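# Load the potato net bag into the crate on the pallet

## Task

Get the entire orange mesh sack of potatoes inside the crate, with the crate still sitting on the pallet at the end. The sack may weigh more than a single robot can handle, so either robot alone or both together may be used. Finish with the gripper(s) opened and the robots backed away; the result must stay in place without any robot supporting it. A robot that tips over or is left leaning means failure.

## Robot and tools

ROBOTS. Two identical Hello Robot Stretch 3 units, r1 and r2. Each has a two-wheeled base (0.33 m long, 0.34 m wide, passive omni wheel at the rear), a mast carrying a lift, and a single telescoping arm that sticks out to the robot's RIGHT side. The base cannot move sideways, so reaching forward means driving. Turning in place pivots about a point midway between the drive wheels, 0.05 m behind the front edge. With the arm pulled in and the wrist folded, a spin sweeps a circle of radius 0.28 m; an unfolded level wrist reaches past it.

FRAMES. Base frame: origin on the floor between the drive wheels, x forward, y left, z up. hand_pose is reported in it, located where closed fingertips meet; at zero wrist angles its x axis points up, y back toward the mast, z to the rear. The odometry frame is the base frame as it was when the scene began. Every robot reports in its own frames, so their positions relative to each other come only from images, lidar_m, wrist_depth_mm and head_depth_mm.

execute_actions. Arguments: actions (a list holding exactly one action, or empty to just read state and images) and cameras (list of camera names, e.g. r1_head_camera, r2_wrist_camera, r1_nav_camera; omitted, null or ["all"] gives all, [] gives none). The action is an object keyed by "r1" and/or "r2"; each robot gets its own object with optional "base", "joints", "contact_limits". All listed motions begin at once.
- base: exactly one of {"translate_m": d}, a relative drive in metres from the base's last reported position, forward positive, -1 to 1; or {"rotate_rad": d}, a relative spin in radians, counter-clockwise (left) positive, -3.2 to 3.2.
- joints: absolute targets, by name. lift_m 0 to 1.1 (arm height on mast); arm_m 0 to 0.52 (extension); wrist_yaw_rad -1.345 to 4.42 (0 along the arm, positive toward the front, 3.0 folded over the base); wrist_pitch_rad -1.57 to 0.451 (0 level, negative tips fingers down); wrist_roll_rad -2.911 to 2.911 (0 fingers side by side); gripper_m -0.089 to 0.179 (larger is wider; the actual tip gap is 0.007 m smaller when nearly shut, 0.025 m smaller when wide, and zero under 0.007); head_pan_rad -3.953 to 1.73 (0 forward, positive left, -1.57 looks along the arm); head_tilt_rad -1.53 to 0.419 (negative looks down). Done tolerances: lift/arm/gripper ±0.004, wrist yaw/roll and head ±0.02, pitch ±0.05.
- contact_limits: {"arm_m": n}, effort percent 1 to 100; the arm stops (contact_stop) near that effort and holds no harder until the next action. Too low stops instantly; values above the maximum are clipped.
Unknown keys or out-of-range numbers reject the whole call. Anything left out of an action may still be driving toward an earlier target. One action runs at most 15 s. A reported stop cancels the rest of that reply's motion calls.

wait: seconds 0 to 10; commands nothing and returns state and images.
zoom_image: camera plus region [x0, y0, x1, y1] in pixels of that camera's latest full image, at most 504x504.
finished_scene: scene = the current scene's number; irreversible, reports success.

RESULTS. base_status/joint_status: done, off_target (resting short, may still push), contact_stop, time_out, torque_fault (after the last three the old target is dropped). on_its_own covers uncommanded parts; "held at" is the held target, not the position. After contact_stop the arm or lift goes slack until recommanded; a slack lift may sink under load. Wrist servos shut off for 10 s after prolonged strain. motor_effort in percent (bracket = peak), positive toward higher values, noisy and biased; positive wheel effort pushes forward. base_odometry counts wheel turns (slip included); turned_by_wheels and turned_by_imu give turn since last result; base_tilt in degrees (forward/right positive, up to ~4 degree fixed bias). lidar_m: 12 sectors of 30 degrees, 1st ahead, counter-clockwise (4th left, 7th rear, 10th right), plane 0.17 m high, range 0.15 to 12 m, '-' = nothing; sees other robots, not its own, not clear objects. Depth grids are 7x7 medians in mm (wrist 45 to 1000, head 280 to 4000, head sent sideways).

SPEED. Stowed arm (lift_m < 0.30, arm_m < 0.03, wrist_yaw_rad > 2.54) allows 0.30 m/s and 1.9 rad/s; otherwise 0.10 m/s and 0.63 rad/s.

GRIPPING. Close below the object's width (lower squeezes harder; too hard triggers a stall guard that weakens grip). Release by opening at least 0.02 above the touch value. Readings do not confirm a grasp; check images.

CAUTIONS. Fold or unfold the wrist only with lift_m 0.32 to 0.95, wrist_pitch_rad -0.4, roll near 0; once folded the lift may go to 0.25. With yaw below -0.4 keep pitch at -0.5 or lower. Robot-to-robot pressing fails the run; bases touching and still driving press hard. Shared carries are risky: travel can differ up to 2.5 cm per metre and can tip a robot. Pushing an immovable thing with the gripper above about 0.45 m, repeated pushes, driving while holding something fixed, or snagging (especially reversing) can tip the base. If base_tilt leans, back off in small steps, free the gripper and lower lift_m to about 0.2. Avoid drops, slams and knocking the crate off the pallet; loose items may occasionally get nudged.

Each tool is called after "Call:" by a JSON object that holds its "fn" and its "kwargs".

## Session

I'll start by looking at the current state.

Call:
{"fn": "execute_actions", "kwargs": {"actions": []}}

Scene clock: 0.00 s.
r1.base_odometry: x=+0.000 y=+0.000 heading=+0.000 (m, m, rad; r1's odometry frame)
r1.turned_by_wheels: +0.000 (rad since the last result)
r1.turned_by_imu: +0.000 (rad since the last result)
r1.base_tilt: forward=-2.1 right=+0.0 (deg)
r1.lidar_m: 0.74 0.88 0.97 0.97 1.15 2.07 6.28 4.33 2.30 1.39 0.84 0.74
r1.head_depth_mm: 649 654 656 661 663 670 673 / 669 673 677 680 684 692 695 / 689 694 700 704 709 711 719 / 712 716 724 728 733 737 742 / 738 738 748 753 759 764 770 / 763 768 774 777 783 788 797 / 792 795 804 807 817 819 830
r1.base_status: not commanded
r1.joint_positions: lift_m=+0.308 arm_m=+0.001 wrist_yaw_rad=+2.908 wrist_pitch_rad=-0.491 wrist_roll_rad=-0.001 gripper_m=+0.037 head_pan_rad=+0.010 head_tilt_rad=-0.005
r1.joint_status: not commanded
r1.motor_effort: left_wheel=+0 right_wheel=+0 lift_m=+19 arm_m=+0 wrist_yaw_rad=+0 wrist_pitch_rad=+3 wrist_roll_rad=+1 gripper_m=+0 head_pan_rad=+0 head_tilt_rad=+1 (%)
r1.hand_pose: x=+0.0285 y=+0.0632 z=+0.3044 quat_wxyz=(+0.251, +0.701, +0.091, +0.662) (m; r1's base frame)
r1.wrist_depth_mm: - - 977 968 959 926 908 / - - - - - 961 947 / 827 - 818 809 788 806 819 / 653 - 654 666 661 659 676 / 567 549 564 559 556 558 562 / 483 - - 484 474 484 480 / - - - 431 423 421 432
r2.base_odometry: x=+0.000 y=+0.000 heading=+0.000 (m, m, rad; r2's odometry frame)
r2.turned_by_wheels: +0.000 (rad since the last result)
r2.turned_by_imu: +0.000 (rad since the last result)
r2.base_tilt: forward=-2.1 right=+0.0 (deg)
r2.lidar_m: 1.41 1.43 0.97 0.90 0.91 1.15 2.35 3.37 4.26 5.86 2.29 1.52
r2.head_depth_mm: 1433 1450 1448 1469 1474 1483 1491 / 1420 1424 1424 1439 1447 1456 1473 / 1387 1397 1411 1407 1425 1425 1441 / 1364 1384 1389 1392 1400 1403 1410 / 1353 1358 1363 1361 1362 1383 1388 / 1325 1323 1333 1346 1347 1354 1371 / 1297 1308 1319 1318 1342 1341 1349
r2.base_status: not commanded
r2.joint_positions: lift_m=+0.385 arm_m=-0.002 wrist_yaw_rad=+2.948 wrist_pitch_rad=-0.504 wrist_roll_rad=+0.000 gripper_m=+0.037 head_pan_rad=+0.005 head_tilt_rad=+0.005
r2.joint_status: not commanded
r2.motor_effort: left_wheel=+1 right_wheel=+0 lift_m=+20 arm_m=+0 wrist_yaw_rad=+0 wrist_pitch_rad=+5 wrist_roll_rad=+0 gripper_m=+0 head_pan_rad=+0 head_tilt_rad=+1 (%)
r2.hand_pose: x=+0.0197 y=+0.0658 z=+0.3791 quat_wxyz=(+0.242, +0.698, +0.110, +0.664) (m; r2's base frame)
r2.wrist_depth_mm: - 845 903 996 - - - / - 926 995 - - - - / 883 973 938 965 991 985 - / 785 - 800 818 801 805 825 / 671 - 704 679 703 686 691 / 587 589 - 595 579 600 609 / 517 535 - 523 530 525 528
pictures: r1_head_camera (sideways: a quarter turn clockwise sets it upright), r1_nav_camera (sideways: a quarter turn counterclockwise sets it upright), r1_wrist_camera, r2_head_camera (sideways: a quarter turn clockwise sets it upright), r2_nav_camera (sideways: a quarter turn counterclockwise sets it upright), r2_wrist_camera
Images, in order (width x height): r1_head_camera 896x504, r1_nav_camera 672x504, r1_wrist_camera 644x364, r2_head_camera 896x504, r2_nav_camera 672x504, r2_wrist_camera 644x364.

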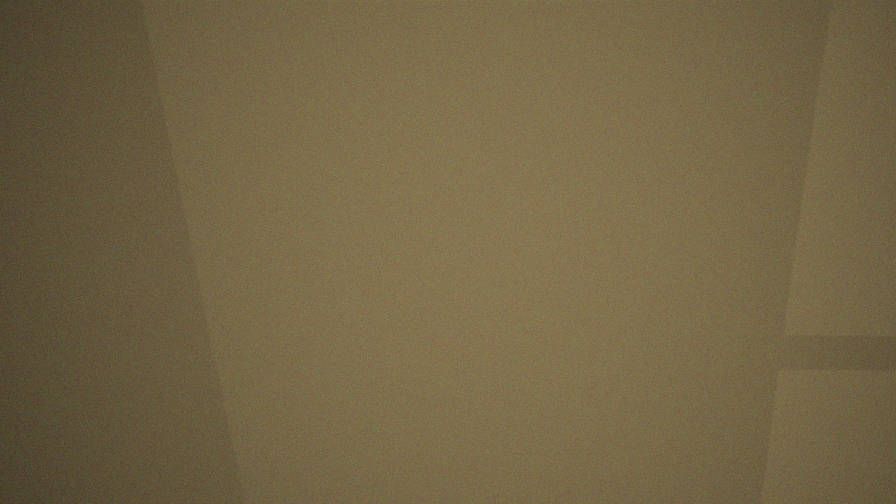

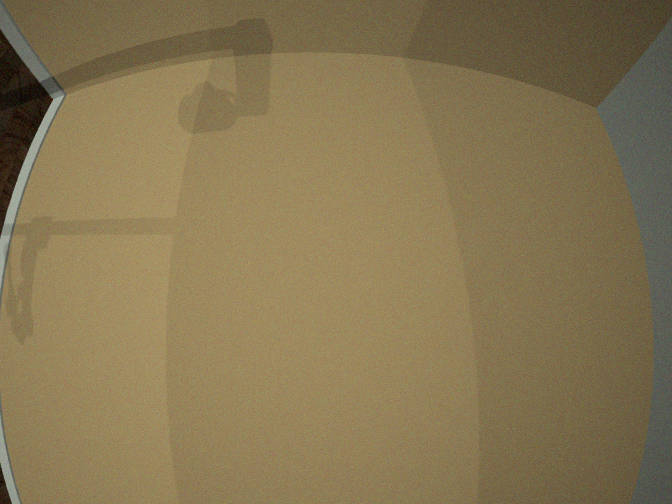

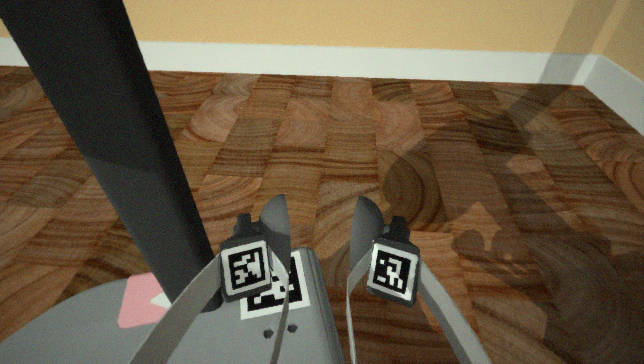

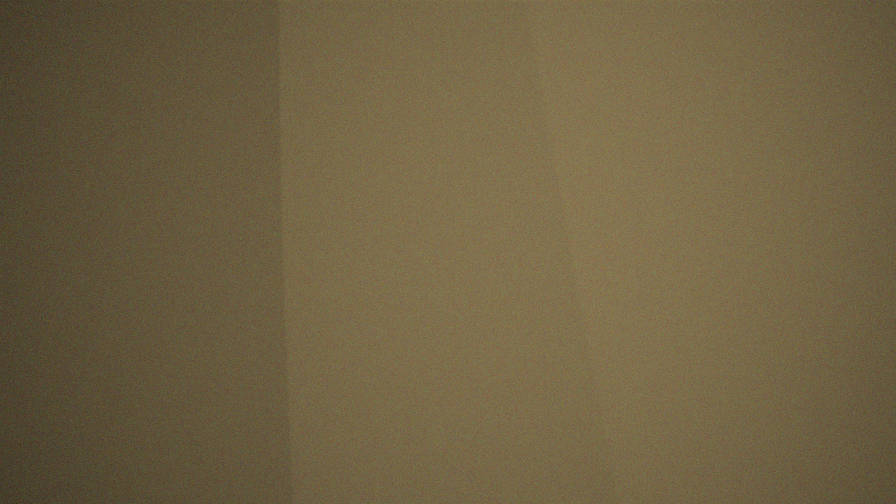

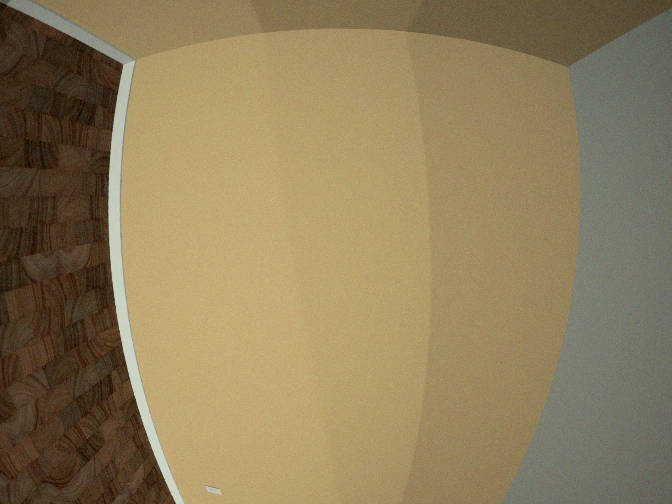

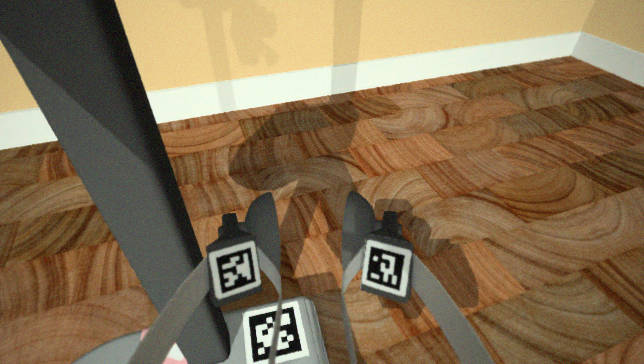

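Both robots face walls. Let me look behind them.

Call:
{"fn": "execute_actions", "kwargs": {"actions": [{"r1": {"joints": {"head_pan_rad": -2.8, "head_tilt_rad": -0.4}}, "r2": {"joints": {"head_pan_rad": -2.2, "head_tilt_rad": -0.4}}}], "cameras": ["r1_head_camera", "r1_nav_camera", "r2_head_camera", "r2_nav_camera"]}}

Scene clock: 5.10 s.
r1.base_odometry: x=+0.000 y=+0.000 heading=+0.000 (m, m, rad; r1's odometry frame)
r1.turned_by_wheels: +0.000 (rad since the last result)
r1.turned_by_imu: +0.001 (rad since the last result)
r1.base_tilt: forward=-2.2 right=+0.1 (deg)
r1.lidar_m: 0.75 0.88 0.97 0.97 1.15 2.06 6.26 4.32 2.31 1.39 0.84 0.74
r1.head_depth_mm: - - - 3278 2208 1675 1359 / - - - 3304 2192 1677 1347 / - - - 3288 2221 1667 1351 / - - - 3255 2216 1654 1348 / - - - 3185 2173 1665 1343 / - - - 3248 2172 1657 1336 / - - - 3212 2151 1657 1324
r1.base_status: not commanded
r1.joint_positions: lift_m=+0.308 arm_m=+0.001 wrist_yaw_rad=+2.908 wrist_pitch_rad=-0.491 wrist_roll_rad=-0.001 gripper_m=+0.037 head_pan_rad=-2.793 head_tilt_rad=-0.395
r1.joint_status: all done
r1.motor_effort: left_wheel=+1(0) right_wheel=+0(1) lift_m=+19(20) arm_m=+0(1) wrist_yaw_rad=+1(0) wrist_pitch_rad=+3(3) wrist_roll_rad=+0(0) gripper_m=+0(0) head_pan_rad=-4(54) head_tilt_rad=-2(19) (%)
r1.hand_pose: x=+0.0285 y=+0.0632 z=+0.3044 quat_wxyz=(+0.251, +0.701, +0.091, +0.662) (m; r1's base frame)
r1.wrist_depth_mm: - - - - 940 923 906 / - - - - 970 981 939 / 803 - 822 803 812 817 785 / 661 - 664 670 655 658 660 / 558 545 582 568 557 557 559 / 484 - - 486 476 478 483 / - - - 428 413 431 424
r2.base_odometry: x=+0.000 y=+0.000 heading=+0.000 (m, m, rad; r2's odometry frame)
r2.turned_by_wheels: +0.000 (rad since the last result)
r2.turned_by_imu: +0.001 (rad since the last result)
r2.base_tilt: forward=-2.1 right=+0.1 (deg)
r2.lidar_m: 1.41 1.43 0.97 0.90 0.91 1.15 2.35 3.38 4.28 5.83 2.28 1.52
r2.head_depth_mm: 3247 3440 3661 3195 2263 1748 1420 / 3538 3679 3943 3195 2238 1732 1417 / 3810 - - 3142 2246 1722 1407 / - - - 3133 2198 1725 1397 / - - - 3099 2187 1702 1399 / - - - 3080 2193 1703 1394 / - - - 3054 2173 1698 1401
r2.base_status: not commanded
r2.joint_positions: lift_m=+0.385 arm_m=-0.002 wrist_yaw_rad=+2.948 wrist_pitch_rad=-0.504 wrist_roll_rad=+0.000 gripper_m=+0.037 head_pan_rad=-2.193 head_tilt_rad=-0.395
r2.joint_status: all done
r2.motor_effort: left_wheel=+1(1) right_wheel=-1(1) lift_m=+21(21) arm_m=-1(1) wrist_yaw_rad=+0(0) wrist_pitch_rad=+5(5) wrist_roll_rad=+0(0) gripper_m=-1(0) head_pan_rad=-2(34) head_tilt_rad=-2(22) (%)
r2.hand_pose: x=+0.0197 y=+0.0658 z=+0.3791 quat_wxyz=(+0.242, +0.698, +0.110, +0.664) (m; r2's base frame)
r2.wrist_depth_mm: - 854 932 - - - - / - 943 986 - - - - / 885 968 980 987 981 995 982 / 790 - 812 810 807 813 823 / 683 - 700 672 708 691 698 / 583 587 - 602 583 597 595 / 517 532 - 527 526 528 531
pictures: r1_head_camera (sideways: a quarter turn clockwise sets it upright), r1_nav_camera (sideways: a quarter turn counterclockwise sets it upright), r2_head_camera (sideways: a quarter turn clockwise sets it upright), r2_nav_camera (sideways: a quarter turn counterclockwise sets it upright)
Images, in order (width x height): r1_head_camera 896x504, r1_nav_camera 672x504, r2_head_camera 896x504, r2_nav_camera 672x504.

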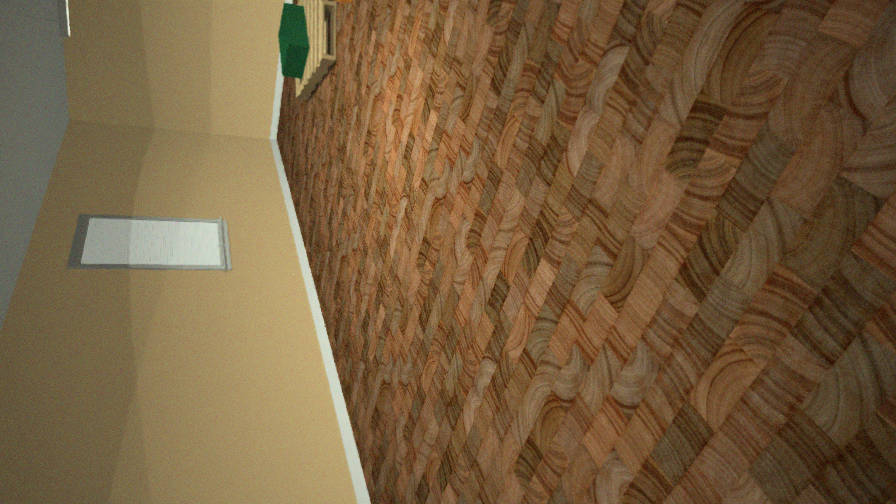

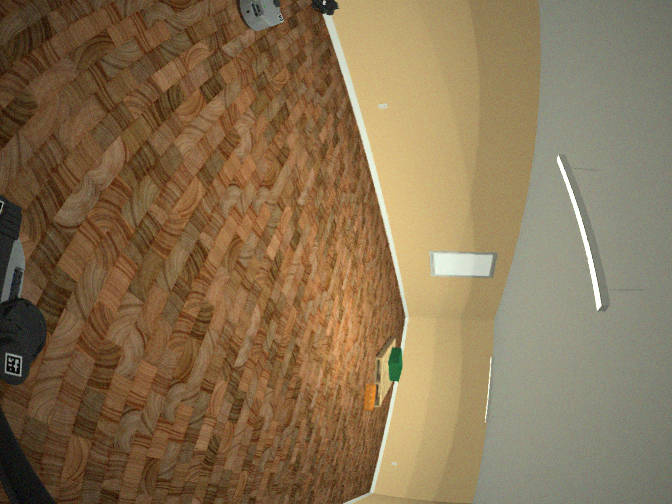

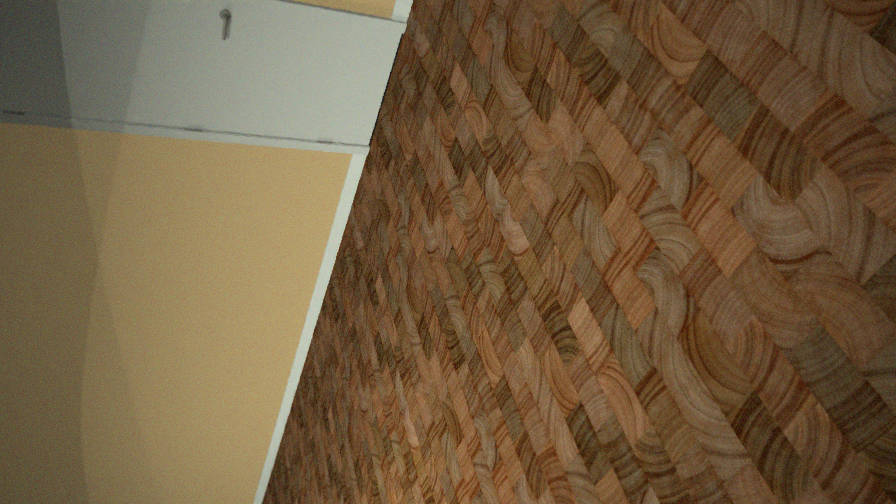

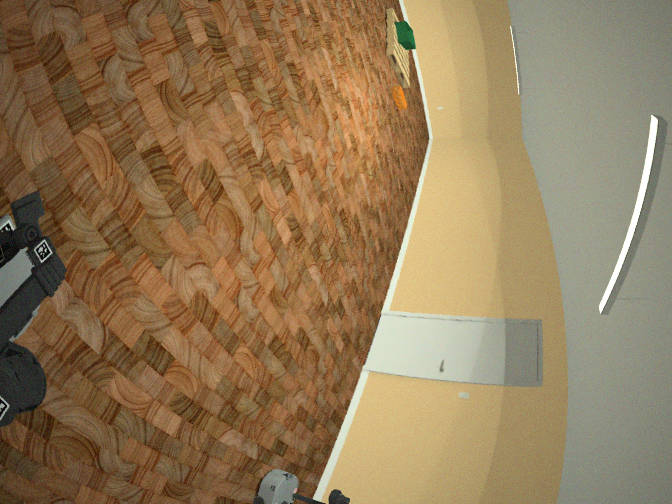

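Call:
{"fn": "execute_actions", "kwargs": {"actions": [{"r1": {"joints": {"lift_m": 0.27, "head_pan_rad": 0.0, "head_tilt_rad": -0.35}}, "r2": {"joints": {"lift_m": 0.27, "head_pan_rad": 0.0, "head_tilt_rad": -0.35}}}], "cameras": []}}

Call:
{"fn": "execute_actions", "kwargs": {"actions": [{"r1": {"base": {"rotate_rad": 3.05}}, "r2": {"base": {"rotate_rad": -1.5}}}], "cameras": ["r1_head_camera", "r2_head_camera"]}}

Scene clock: 32.00 s.
r1.base_odometry: x=+0.000 y=+0.000 heading=+0.000 (m, m, rad; r1's odometry frame)
r1.turned_by_wheels: +0.000 (rad since the last result)
r1.turned_by_imu: +0.001 (rad since the last result)
r1.base_tilt: forward=-2.1 right=+0.1 (deg)
r1.lidar_m: 0.74 0.88 0.97 0.97 1.15 2.07 6.29 4.28 2.31 1.39 0.84 0.74
r1.head_depth_mm: 575 611 654 707 763 832 915 / 589 626 673 727 792 861 950 / 603 646 693 753 822 900 998 / 618 665 716 776 850 932 1040 / 639 686 739 804 888 982 1093 / 655 708 765 833 918 1018 1147 / 679 732 795 866 956 1065 1204
r1.base_status: not commanded
r1.joint_positions: lift_m=+0.270 arm_m=+0.001 wrist_yaw_rad=+2.908 wrist_pitch_rad=-0.492 wrist_roll_rad=-0.001 gripper_m=+0.037 head_pan_rad=-0.007 head_tilt_rad=-0.359
r1.joint_status: all done
r1.motor_effort: left_wheel=+1(0) right_wheel=+0(0) lift_m=+16(16) arm_m=+1(1) wrist_yaw_rad=+0(1) wrist_pitch_rad=+3(3) wrist_roll_rad=+0(0) gripper_m=+0(0) head_pan_rad=+4(54) head_tilt_rad=+2(7) (%)
r1.hand_pose: x=+0.0285 y=+0.0631 z=+0.2667 quat_wxyz=(+0.251, +0.700, +0.091, +0.662) (m; r1's base frame)
r1.wrist_depth_mm: - 999 - 975 968 941 904 / 941 972 963 932 883 949 911 / 763 - 720 730 725 754 718 / 610 - 608 612 594 606 604 / 515 513 543 531 517 511 503 / - - - - 431 443 440 / - - - - 387 390 388
r2.base_odometry: x=+0.000 y=+0.000 heading=+0.000 (m, m, rad; r2's odometry frame)
r2.turned_by_wheels: +0.000 (rad since the last result)
r2.turned_by_imu: +0.001 (rad since the last result)
r2.base_tilt: forward=-2.1 right=+0.2 (deg)
r2.lidar_m: 1.41 1.43 0.97 0.90 0.91 1.15 2.35 3.37 4.28 5.83 2.28 1.53
r2.head_depth_mm: 1281 1360 1463 1589 1732 1793 1467 / 1256 1342 1446 1560 1700 1795 1442 / 1230 1306 1413 1540 1662 1747 1453 / 1221 1300 1391 1513 1646 1722 1444 / 1206 1281 1367 1484 1603 1703 1436 / 1180 1259 1347 1450 1570 1670 1429 / 1170 1247 1324 1431 1546 1649 1425
r2.base_status: not commanded
r2.joint_positions: lift_m=+0.270 arm_m=-0.002 wrist_yaw_rad=+2.948 wrist_pitch_rad=-0.505 wrist_roll_rad=+0.000 gripper_m=+0.037 head_pan_rad=-0.007 head_tilt_rad=-0.359
r2.joint_status: all done
r2.motor_effort: left_wheel=+0(0) right_wheel=-2(1) lift_m=+15(15) arm_m=-1(0) wrist_yaw_rad=+1(0) wrist_pitch_rad=+6(6) wrist_roll_rad=+0(0) gripper_m=+0(0) head_pan_rad=+2(32) head_tilt_rad=+4(8) (%)
r2.hand_pose: x=+0.0197 y=+0.0656 z=+0.2639 quat_wxyz=(+0.243, +0.698, +0.110, +0.664) (m; r2's base frame)
r2.wrist_depth_mm: - 846 907 - - - - / - 888 941 947 968 967 991 / 736 748 745 743 750 754 762 / 608 - 615 621 614 624 631 / 518 - 556 543 531 528 535 / 477 - - 448 447 462 463 / - - - - 405 409 411
pictures: none
No camera images: the call's "cameras" was empty. Leave "cameras" out to get every camera's image.

Scene clock: 34.97 s.
r1.base_odometry: x=+0.000 y=+0.000 heading=+3.050 (m, m, rad; r1's odometry frame)
r1.turned_by_wheels: +3.050 (rad since the last result)
r1.turned_by_imu: +3.065 (rad since the last result)
r1.base_tilt: forward=-2.1 right=+0.1 (deg)
r1.lidar_m: 6.28 4.48 2.35 1.64 0.88 0.74 0.74 0.84 0.98 0.97 1.10 1.80
r1.head_depth_mm: - - - 3573 2357 1756 1394 / - - - 3593 2333 1732 1385 / - - - 3561 2340 1724 1375 / - - - 3497 2302 1724 1368 / - - - 3510 2288 1727 1374 / - - - 3467 2287 1710 1378 / - - - 3488 2306 1713 1370
r1.base_status: done
r1.joint_positions: lift_m=+0.270 arm_m=+0.001 wrist_yaw_rad=+2.908 wrist_pitch_rad=-0.492 wrist_roll_rad=-0.001 gripper_m=+0.037 head_pan_rad=-0.007 head_tilt_rad=-0.359
r1.joint_status: not commanded
r1.motor_effort: left_wheel=+0(5) right_wheel=+2(11) lift_m=+15(16) arm_m=+0(0) wrist_yaw_rad=+0(0) wrist_pitch_rad=+3(3) wrist_roll_rad=+0(0) gripper_m=+0(0) head_pan_rad=+4(4) head_tilt_rad=+2(3) (%)
r1.hand_pose: x=+0.0285 y=+0.0631 z=+0.2667 quat_wxyz=(+0.251, +0.700, +0.091, +0.662) (m; r1's base frame)
r1.wrist_depth_mm: - - - - - - - / 849 949 939 963 952 941 954 / 731 - 744 737 753 747 728 / 604 - 590 613 606 613 613 / 511 512 543 523 522 517 509 / - - - - 430 440 446 / - - - - 385 383 384
r2.base_odometry: x=+0.000 y=+0.000 heading=-1.500 (m, m, rad; r2's odometry frame)
r2.turned_by_wheels: -1.500 (rad since the last result)
r2.turned_by_imu: -1.483 (rad since the last result)
r2.base_tilt: forward=-2.1 right=+0.1 (deg)
r2.lidar_m: 5.85 2.10 1.49 1.41 1.33 0.94 0.90 0.92 1.23 2.25 3.43 4.55
r2.head_depth_mm: - - - 3494 2354 1822 1464 / - - - 3512 2380 1810 1456 / - - - 3449 2364 1788 1449 / - - - 3483 2327 1785 1452 / - - - 3433 2311 1772 1438 / - - - 3378 2309 1781 1431 / - - - 3362 2322 1767 1433
r2.base_status: done
r2.joint_positions: lift_m=+0.270 arm_m=-0.002 wrist_yaw_rad=+2.948 wrist_pitch_rad=-0.505 wrist_roll_rad=+0.000 gripper_m=+0.037 head_pan_rad=-0.007 head_tilt_rad=-0.359
r2.joint_status: not commanded
r2.motor_effort: left_wheel=+1(10) right_wheel=-3(7) lift_m=+15(15) arm_m=+0(1) wrist_yaw_rad=+0(0) wrist_pitch_rad=+6(5) wrist_roll_rad=+0(0) gripper_m=+0(0) head_pan_rad=+3(3) head_tilt_rad=+3(4) (%)
r2.hand_pose: x=+0.0197 y=+0.0656 z=+0.2639 quat_wxyz=(+0.243, +0.698, +0.110, +0.664) (m; r2's base frame)
r2.wrist_depth_mm: - - - - - - - / - 924 946 954 945 970 990 / 738 743 743 747 753 757 774 / 611 - 618 611 618 624 634 / 519 - 553 540 542 529 534 / 481 - - 448 446 464 464 / - - - - 407 408 407
pictures: r1_head_camera (sideways: a quarter turn clockwise sets it upright), r2_head_camera (sideways: a quarter turn clockwise sets it upright)
Images, in order (width x height): r1_head_camera 896x504, r2_head_camera 896x504.

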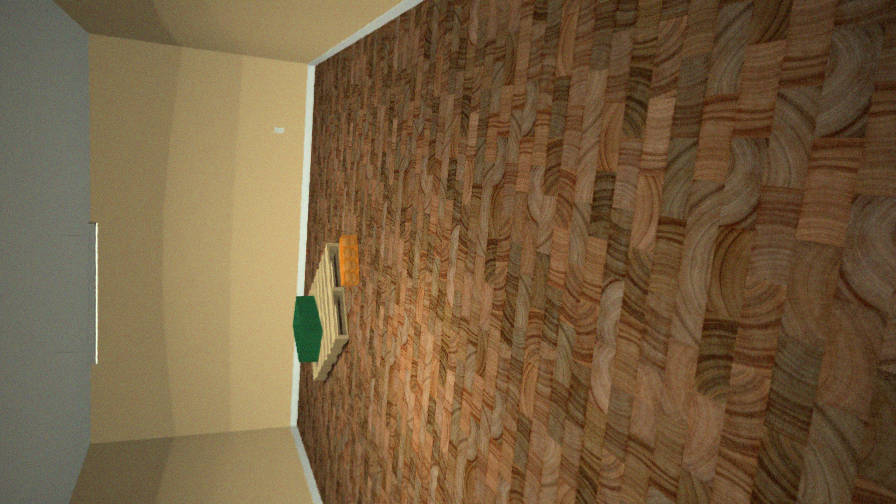

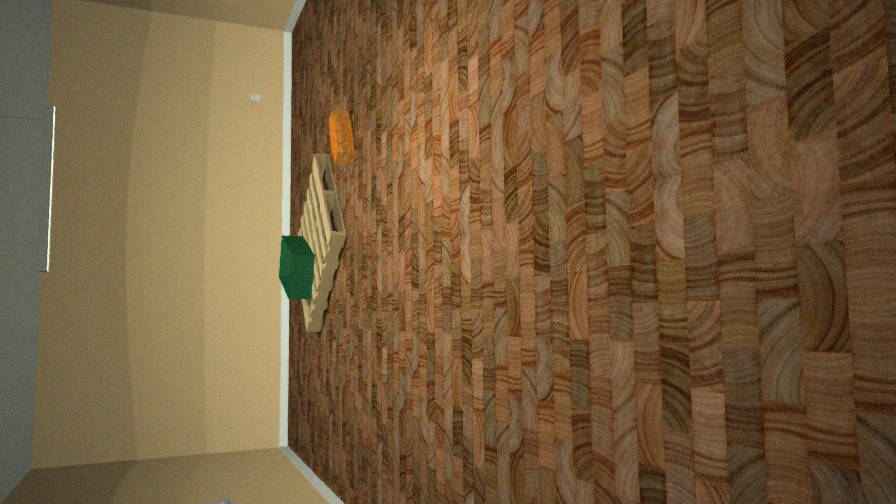

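Call:
{"fn": "execute_actions", "kwargs": {"actions": [{"r1": {"base": {"translate_m": 1.0}}, "r2": {"base": {"translate_m": 1.0}}}], "cameras": []}}

Call:
{"fn": "execute_actions", "kwargs": {"actions": [{"r1": {"base": {"translate_m": 1.0}}, "r2": {"base": {"translate_m": 1.0}}}], "cameras": []}}

Call:
{"fn": "execute_actions", "kwargs": {"actions": [{"r1": {"base": {"translate_m": 1.0}, "joints": {"head_tilt_rad": -0.6}}, "r2": {"base": {"translate_m": 1.0}, "joints": {"head_tilt_rad": -0.6}}}], "cameras": ["r1_head_camera", "r1_nav_camera", "r2_head_camera", "r2_nav_camera"]}}

Scene clock: 47.40 s.
r1.base_odometry: x=-0.996 y=+0.092 heading=+3.050 (m, m, rad; r1's odometry frame)
r1.turned_by_wheels: +0.000 (rad since the last result)
r1.turned_by_imu: +0.006 (rad since the last result)
r1.base_tilt: forward=-2.0 right=+0.1 (deg)
r1.lidar_m: 5.28 4.24 2.10 3.57 2.05 1.73 1.72 1.41 1.19 1.19 1.34 2.21
r1.head_depth_mm: - - - 3669 2342 1756 1390 / - - - 3589 2340 1746 1387 / - - - 3552 2339 1735 1378 / - - - 3576 2295 1718 1377 / - - - 3530 2316 1723 1374 / - - - 3439 2311 1715 1368 / - - - 3440 2319 1723 1370
r1.base_status: done
r1.joint_positions: lift_m=+0.270 arm_m=+0.001 wrist_yaw_rad=+2.908 wrist_pitch_rad=-0.492 wrist_roll_rad=-0.001 gripper_m=+0.037 head_pan_rad=-0.007 head_tilt_rad=-0.358
r1.joint_status: not commanded
r1.motor_effort: left_wheel=-1(6) right_wheel=+2(9) lift_m=+15(16) arm_m=+1(1) wrist_yaw_rad=+0(1) wrist_pitch_rad=+3(3) wrist_roll_rad=+0(0) gripper_m=+0(0) head_pan_rad=+4(4) head_tilt_rad=+3(3) (%)
r1.hand_pose: x=+0.0285 y=+0.0631 z=+0.2667 quat_wxyz=(+0.251, +0.700, +0.091, +0.662) (m; r1's base frame)
r1.wrist_depth_mm: - - - - - - - / 920 964 961 904 945 937 968 / 740 - 739 732 745 756 756 / 607 - 601 609 600 602 608 / 499 507 539 516 509 510 515 / - - - - 434 438 435 / - - - - 387 386 392
r2.base_odometry: x=+0.071 y=-0.998 heading=-1.500 (m, m, rad; r2's odometry frame)
r2.turned_by_wheels: +0.000 (rad since the last result)
r2.turned_by_imu: +0.002 (rad since the last result)
r2.base_tilt: forward=-2.1 right=+0.1 (deg)
r2.lidar_m: 4.86 2.16 1.53 1.46 1.49 1.99 1.90 1.95 2.58 2.00 3.37 4.51
r2.head_depth_mm: - - - 3544 2383 1809 1462 / - - - 3510 2372 1805 1454 / - - - 3480 2349 1802 1443 / - - - 3401 2338 1783 1448 / - - - 3377 2367 1784 1439 / - - - 3397 2318 1783 1423 / - - - 3341 2342 1780 1433
r2.base_status: done
r2.joint_positions: lift_m=+0.270 arm_m=-0.002 wrist_yaw_rad=+2.948 wrist_pitch_rad=-0.506 wrist_roll_rad=+0.000 gripper_m=+0.037 head_pan_rad=-0.007 head_tilt_rad=-0.358
r2.joint_status: not commanded
r2.motor_effort: left_wheel=+1(10) right_wheel=-3(6) lift_m=+15(15) arm_m=-1(1) wrist_yaw_rad=+0(0) wrist_pitch_rad=+6(6) wrist_roll_rad=+0(0) gripper_m=+0(0) head_pan_rad=+3(3) head_tilt_rad=+3(3) (%)
r2.hand_pose: x=+0.0197 y=+0.0656 z=+0.2638 quat_wxyz=(+0.243, +0.698, +0.110, +0.664) (m; r2's base frame)
r2.wrist_depth_mm: - - - - - - - / - 955 947 938 963 961 970 / 728 747 739 747 745 763 768 / 611 - 617 611 620 623 626 / 514 - 553 543 540 531 532 / 478 - - 446 447 465 465 / - - - - 407 409 411
pictures: none
No camera images: the call's "cameras" was empty. Leave "cameras" out to get every camera's image.

Scene clock: 52.43 s.
r1.base_odometry: x=-1.992 y=+0.183 heading=+3.050 (m, m, rad; r1's odometry frame)
r1.turned_by_wheels: +0.000 (rad since the last result)
r1.turned_by_imu: +0.005 (rad since the last result)
r1.base_tilt: forward=-2.2 right=+0.1 (deg)
r1.lidar_m: 4.28 4.00 1.84 3.35 3.21 2.71 2.70 1.67 1.39 1.38 1.59 2.62
r1.head_depth_mm: - - - 3630 2359 1756 1394 / - - - 3572 2360 1736 1381 / - - - 3628 2332 1731 1379 / - - - 3551 2312 1736 1372 / - - - 3482 2313 1723 1378 / - - - 3475 2307 1713 1374 / - - - 3449 2320 1704 1370
r1.base_status: done
r1.joint_positions: lift_m=+0.270 arm_m=+0.001 wrist_yaw_rad=+2.908 wrist_pitch_rad=-0.492 wrist_roll_rad=-0.001 gripper_m=+0.037 head_pan_rad=-0.007 head_tilt_rad=-0.358
r1.joint_status: not commanded
r1.motor_effort: left_wheel=-1(6) right_wheel=+2(9) lift_m=+16(16) arm_m=-1(0) wrist_yaw_rad=+0(1) wrist_pitch_rad=+3(3) wrist_roll_rad=+0(0) gripper_m=+0(0) head_pan_rad=+4(4) head_tilt_rad=+3(2) (%)
r1.hand_pose: x=+0.0285 y=+0.0631 z=+0.2667 quat_wxyz=(+0.251, +0.700, +0.091, +0.662) (m; r1's base frame)
r1.wrist_depth_mm: - - - - - - - / 930 951 944 951 961 958 937 / 743 - 724 736 733 754 719 / 615 - 599 595 595 604 595 / 504 508 544 529 523 511 508 / - - - - 432 440 437 / - - - - 387 383 389
r2.base_odometry: x=+0.142 y=-1.995 heading=-1.500 (m, m, rad; r2's odometry frame)
r2.turned_by_wheels: +0.000 (rad since the last result)
r2.turned_by_imu: +0.001 (rad since the last result)
r2.base_tilt: forward=-2.1 right=+0.0 (deg)
r2.lidar_m: 3.84 2.21 1.57 1.50 1.54 2.04 2.90 2.98 3.41 1.75 3.34 4.46
r2.head_depth_mm: - - - 3392 2409 1814 1455 / - - - 3489 2375 1808 1459 / - - - 3469 2368 1790 1444 / - - - 3421 2347 1795 1437 / - - - 3386 2370 1763 1449 / - - - 3383 2298 1787 1431 / - - - 3330 2313 1759 1437
r2.base_status: done
r2.joint_positions: lift_m=+0.270 arm_m=-0.002 wrist_yaw_rad=+2.948 wrist_pitch_rad=-0.506 wrist_roll_rad=+0.000 gripper_m=+0.037 head_pan_rad=-0.007 head_tilt_rad=-0.358
r2.joint_status: not commanded
r2.motor_effort: left_wheel=+2(10) right_wheel=-3(4) lift_m=+15(15) arm_m=-1(1) wrist_yaw_rad=+0(1) wrist_pitch_rad=+6(6) wrist_roll_rad=+0(0) gripper_m=+0(0) head_pan_rad=+3(3) head_tilt_rad=+3(3) (%)
r2.hand_pose: x=+0.0197 y=+0.0656 z=+0.2638 quat_wxyz=(+0.243, +0.698, +0.110, +0.664) (m; r2's base frame)
r2.wrist_depth_mm: - - - - - - - / - 928 931 958 954 957 986 / 733 740 747 744 748 755 757 / 608 - 611 616 622 625 631 / 519 499 556 540 544 528 526 / 470 - - 448 449 464 466 / - - - - 408 408 407
pictures: none
No camera images: the call's "cameras" was empty. Leave "cameras" out to get every camera's image.

Scene clock: 57.47 s.
r1.base_odometry: x=-2.987 y=+0.275 heading=+3.050 (m, m, rad; r1's odometry frame)
r1.turned_by_wheels: +0.000 (rad since the last result)
r1.turned_by_imu: +0.005 (rad since the last result)
r1.base_tilt: forward=-2.2 right=+0.1 (deg)
r1.lidar_m: 3.27 3.72 1.58 3.14 3.58 3.69 3.52 1.90 1.62 1.62 1.84 3.05
r1.head_depth_mm: - - 3233 2320 1764 1422 1205 / - - 3329 2315 1773 1427 1203 / - - 3200 2297 1742 1428 1202 / - - 3104 2249 1751 1418 1197 / - - 3096 2274 1736 1412 1195 / - - 3049 2238 1729 1409 1188 / - - 3112 2208 1723 1401 1182
r1.base_status: done
r1.joint_positions: lift_m=+0.270 arm_m=+0.001 wrist_yaw_rad=+2.908 wrist_pitch_rad=-0.492 wrist_roll_rad=-0.001 gripper_m=+0.037 head_pan_rad=-0.007 head_tilt_rad=-0.593
r1.joint_status: all done
r1.motor_effort: left_wheel=-1(6) right_wheel=+2(9) lift_m=+15(16) arm_m=+0(0) wrist_yaw_rad=+0(1) wrist_pitch_rad=+3(3) wrist_roll_rad=+0(0) gripper_m=+0(0) head_pan_rad=+4(4) head_tilt_rad=-2(17) (%)
r1.hand_pose: x=+0.0285 y=+0.0631 z=+0.2667 quat_wxyz=(+0.251, +0.700, +0.091, +0.662) (m; r1's base frame)
r1.wrist_depth_mm: - - - - - - - / 890 925 932 958 948 964 967 / 748 - 724 746 747 728 729 / 609 - 600 620 606 605 610 / 506 508 534 528 513 503 508 / - - - - 430 448 438 / - - - - 397 385 384
r2.base_odometry: x=+0.213 y=-2.992 heading=-1.500 (m, m, rad; r2's odometry frame)
r2.turned_by_wheels: +0.000 (rad since the last result)
r2.turned_by_imu: +0.001 (rad since the last result)
r2.base_tilt: forward=-2.1 right=+0.0 (deg)
r2.lidar_m: 2.85 2.28 1.62 1.54 1.58 2.10 3.87 3.99 3.36 1.50 3.31 4.38
r2.head_depth_mm: - - 3040 2264 1777 1466 1253 / - - 2810 2223 1762 1463 1243 / - - 2755 2198 1776 1458 1247 / - - 2809 2205 1755 1446 1244 / - - 2942 2206 1740 1444 1230 / - - 2944 2178 1732 1444 1233 / - - 2853 2165 1728 1432 1237
r2.base_status: done
r2.joint_positions: lift_m=+0.270 arm_m=-0.002 wrist_yaw_rad=+2.948 wrist_pitch_rad=-0.506 wrist_roll_rad=+0.000 gripper_m=+0.037 head_pan_rad=-0.007 head_tilt_rad=-0.593
r2.joint_status: all done
r2.motor_effort: left_wheel=+2(10) right_wheel=-3(5) lift_m=+15(15) arm_m=-1(1) wrist_yaw_rad=+1(0) wrist_pitch_rad=+6(6) wrist_roll_rad=+0(0) gripper_m=+0(0) head_pan_rad=+3(2) head_tilt_rad=-2(18) (%)
r2.hand_pose: x=+0.0197 y=+0.0656 z=+0.2638 quat_wxyz=(+0.243, +0.698, +0.110, +0.664) (m; r2's base frame)
r2.wrist_depth_mm: - - - - - - - / - 952 954 945 964 992 971 / 730 737 745 739 764 755 758 / 608 - 609 616 622 625 623 / 516 511 557 541 538 538 537 / 470 - - 445 450 466 464 / - - - - 406 409 409
pictures: r1_head_camera (sideways: a quarter turn clockwise sets it upright), r1_nav_camera (sideways: a quarter turn counterclockwise sets it upright), r2_head_camera (sideways: a quarter turn clockwise sets it upright), r2_nav_camera (sideways: a quarter turn counterclockwise sets it upright)
Images, in order (width x height): r1_head_camera 896x504, r1_nav_camera 672x504, r2_head_camera 896x504, r2_nav_camera 672x504.

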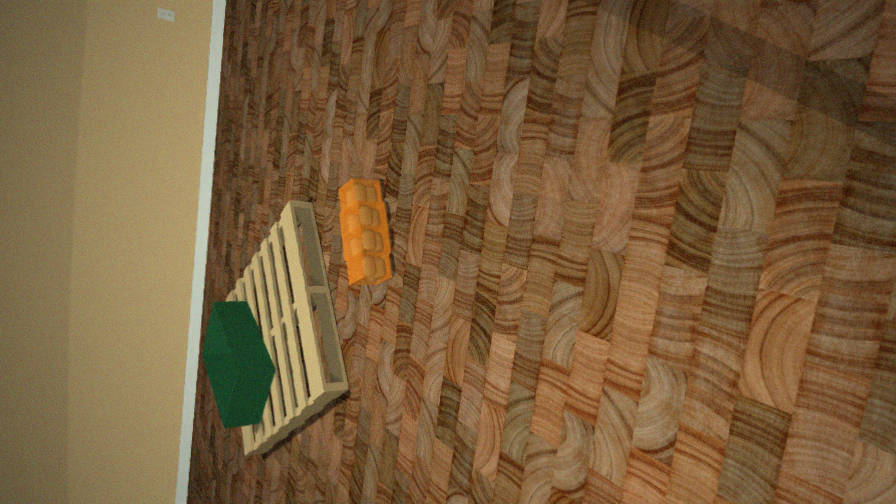

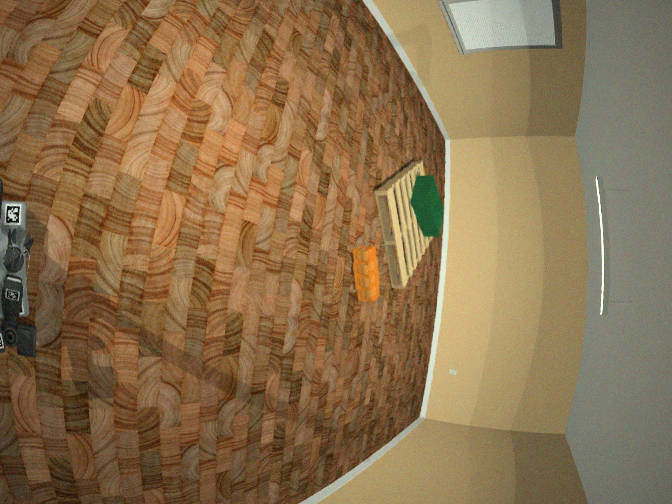

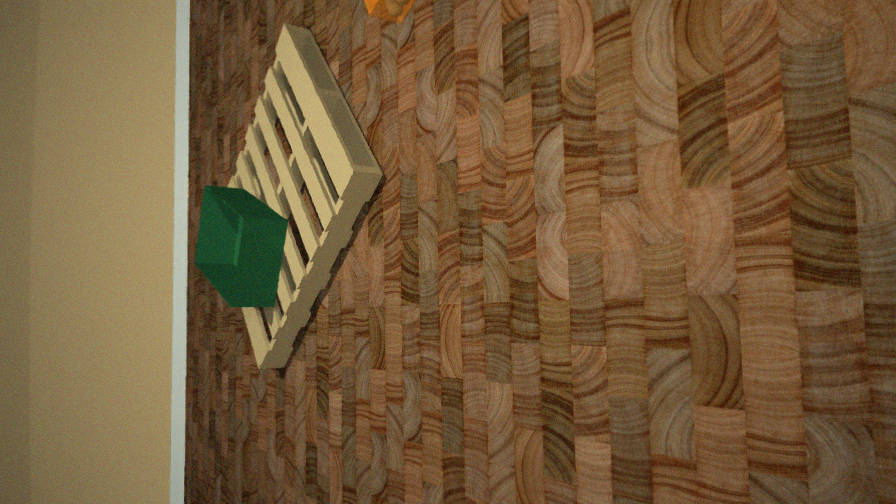

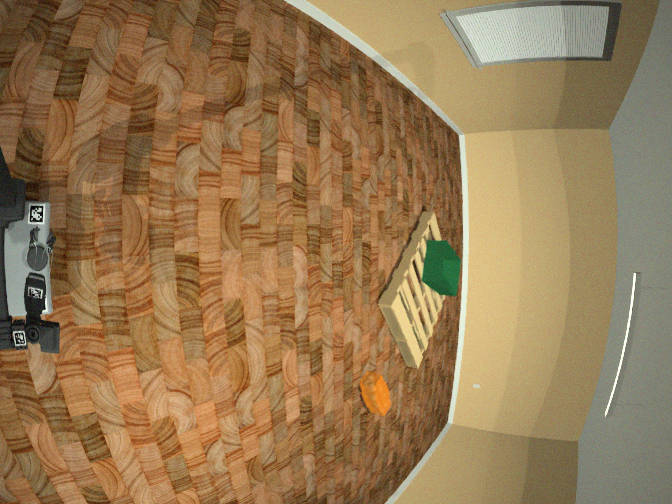

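Call:
{"fn": "zoom_image", "kwargs": {"camera": "r1_head_camera", "region": [180, 150, 440, 470]}}

Region (180, 150, 440, 470) of r1_head_camera's 896x504 image, scaled by 1.575, with more detail than that image has; it fills the left 410 columns of this view, and the rest is white.

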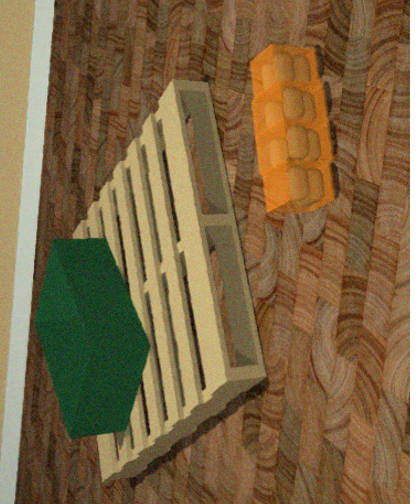

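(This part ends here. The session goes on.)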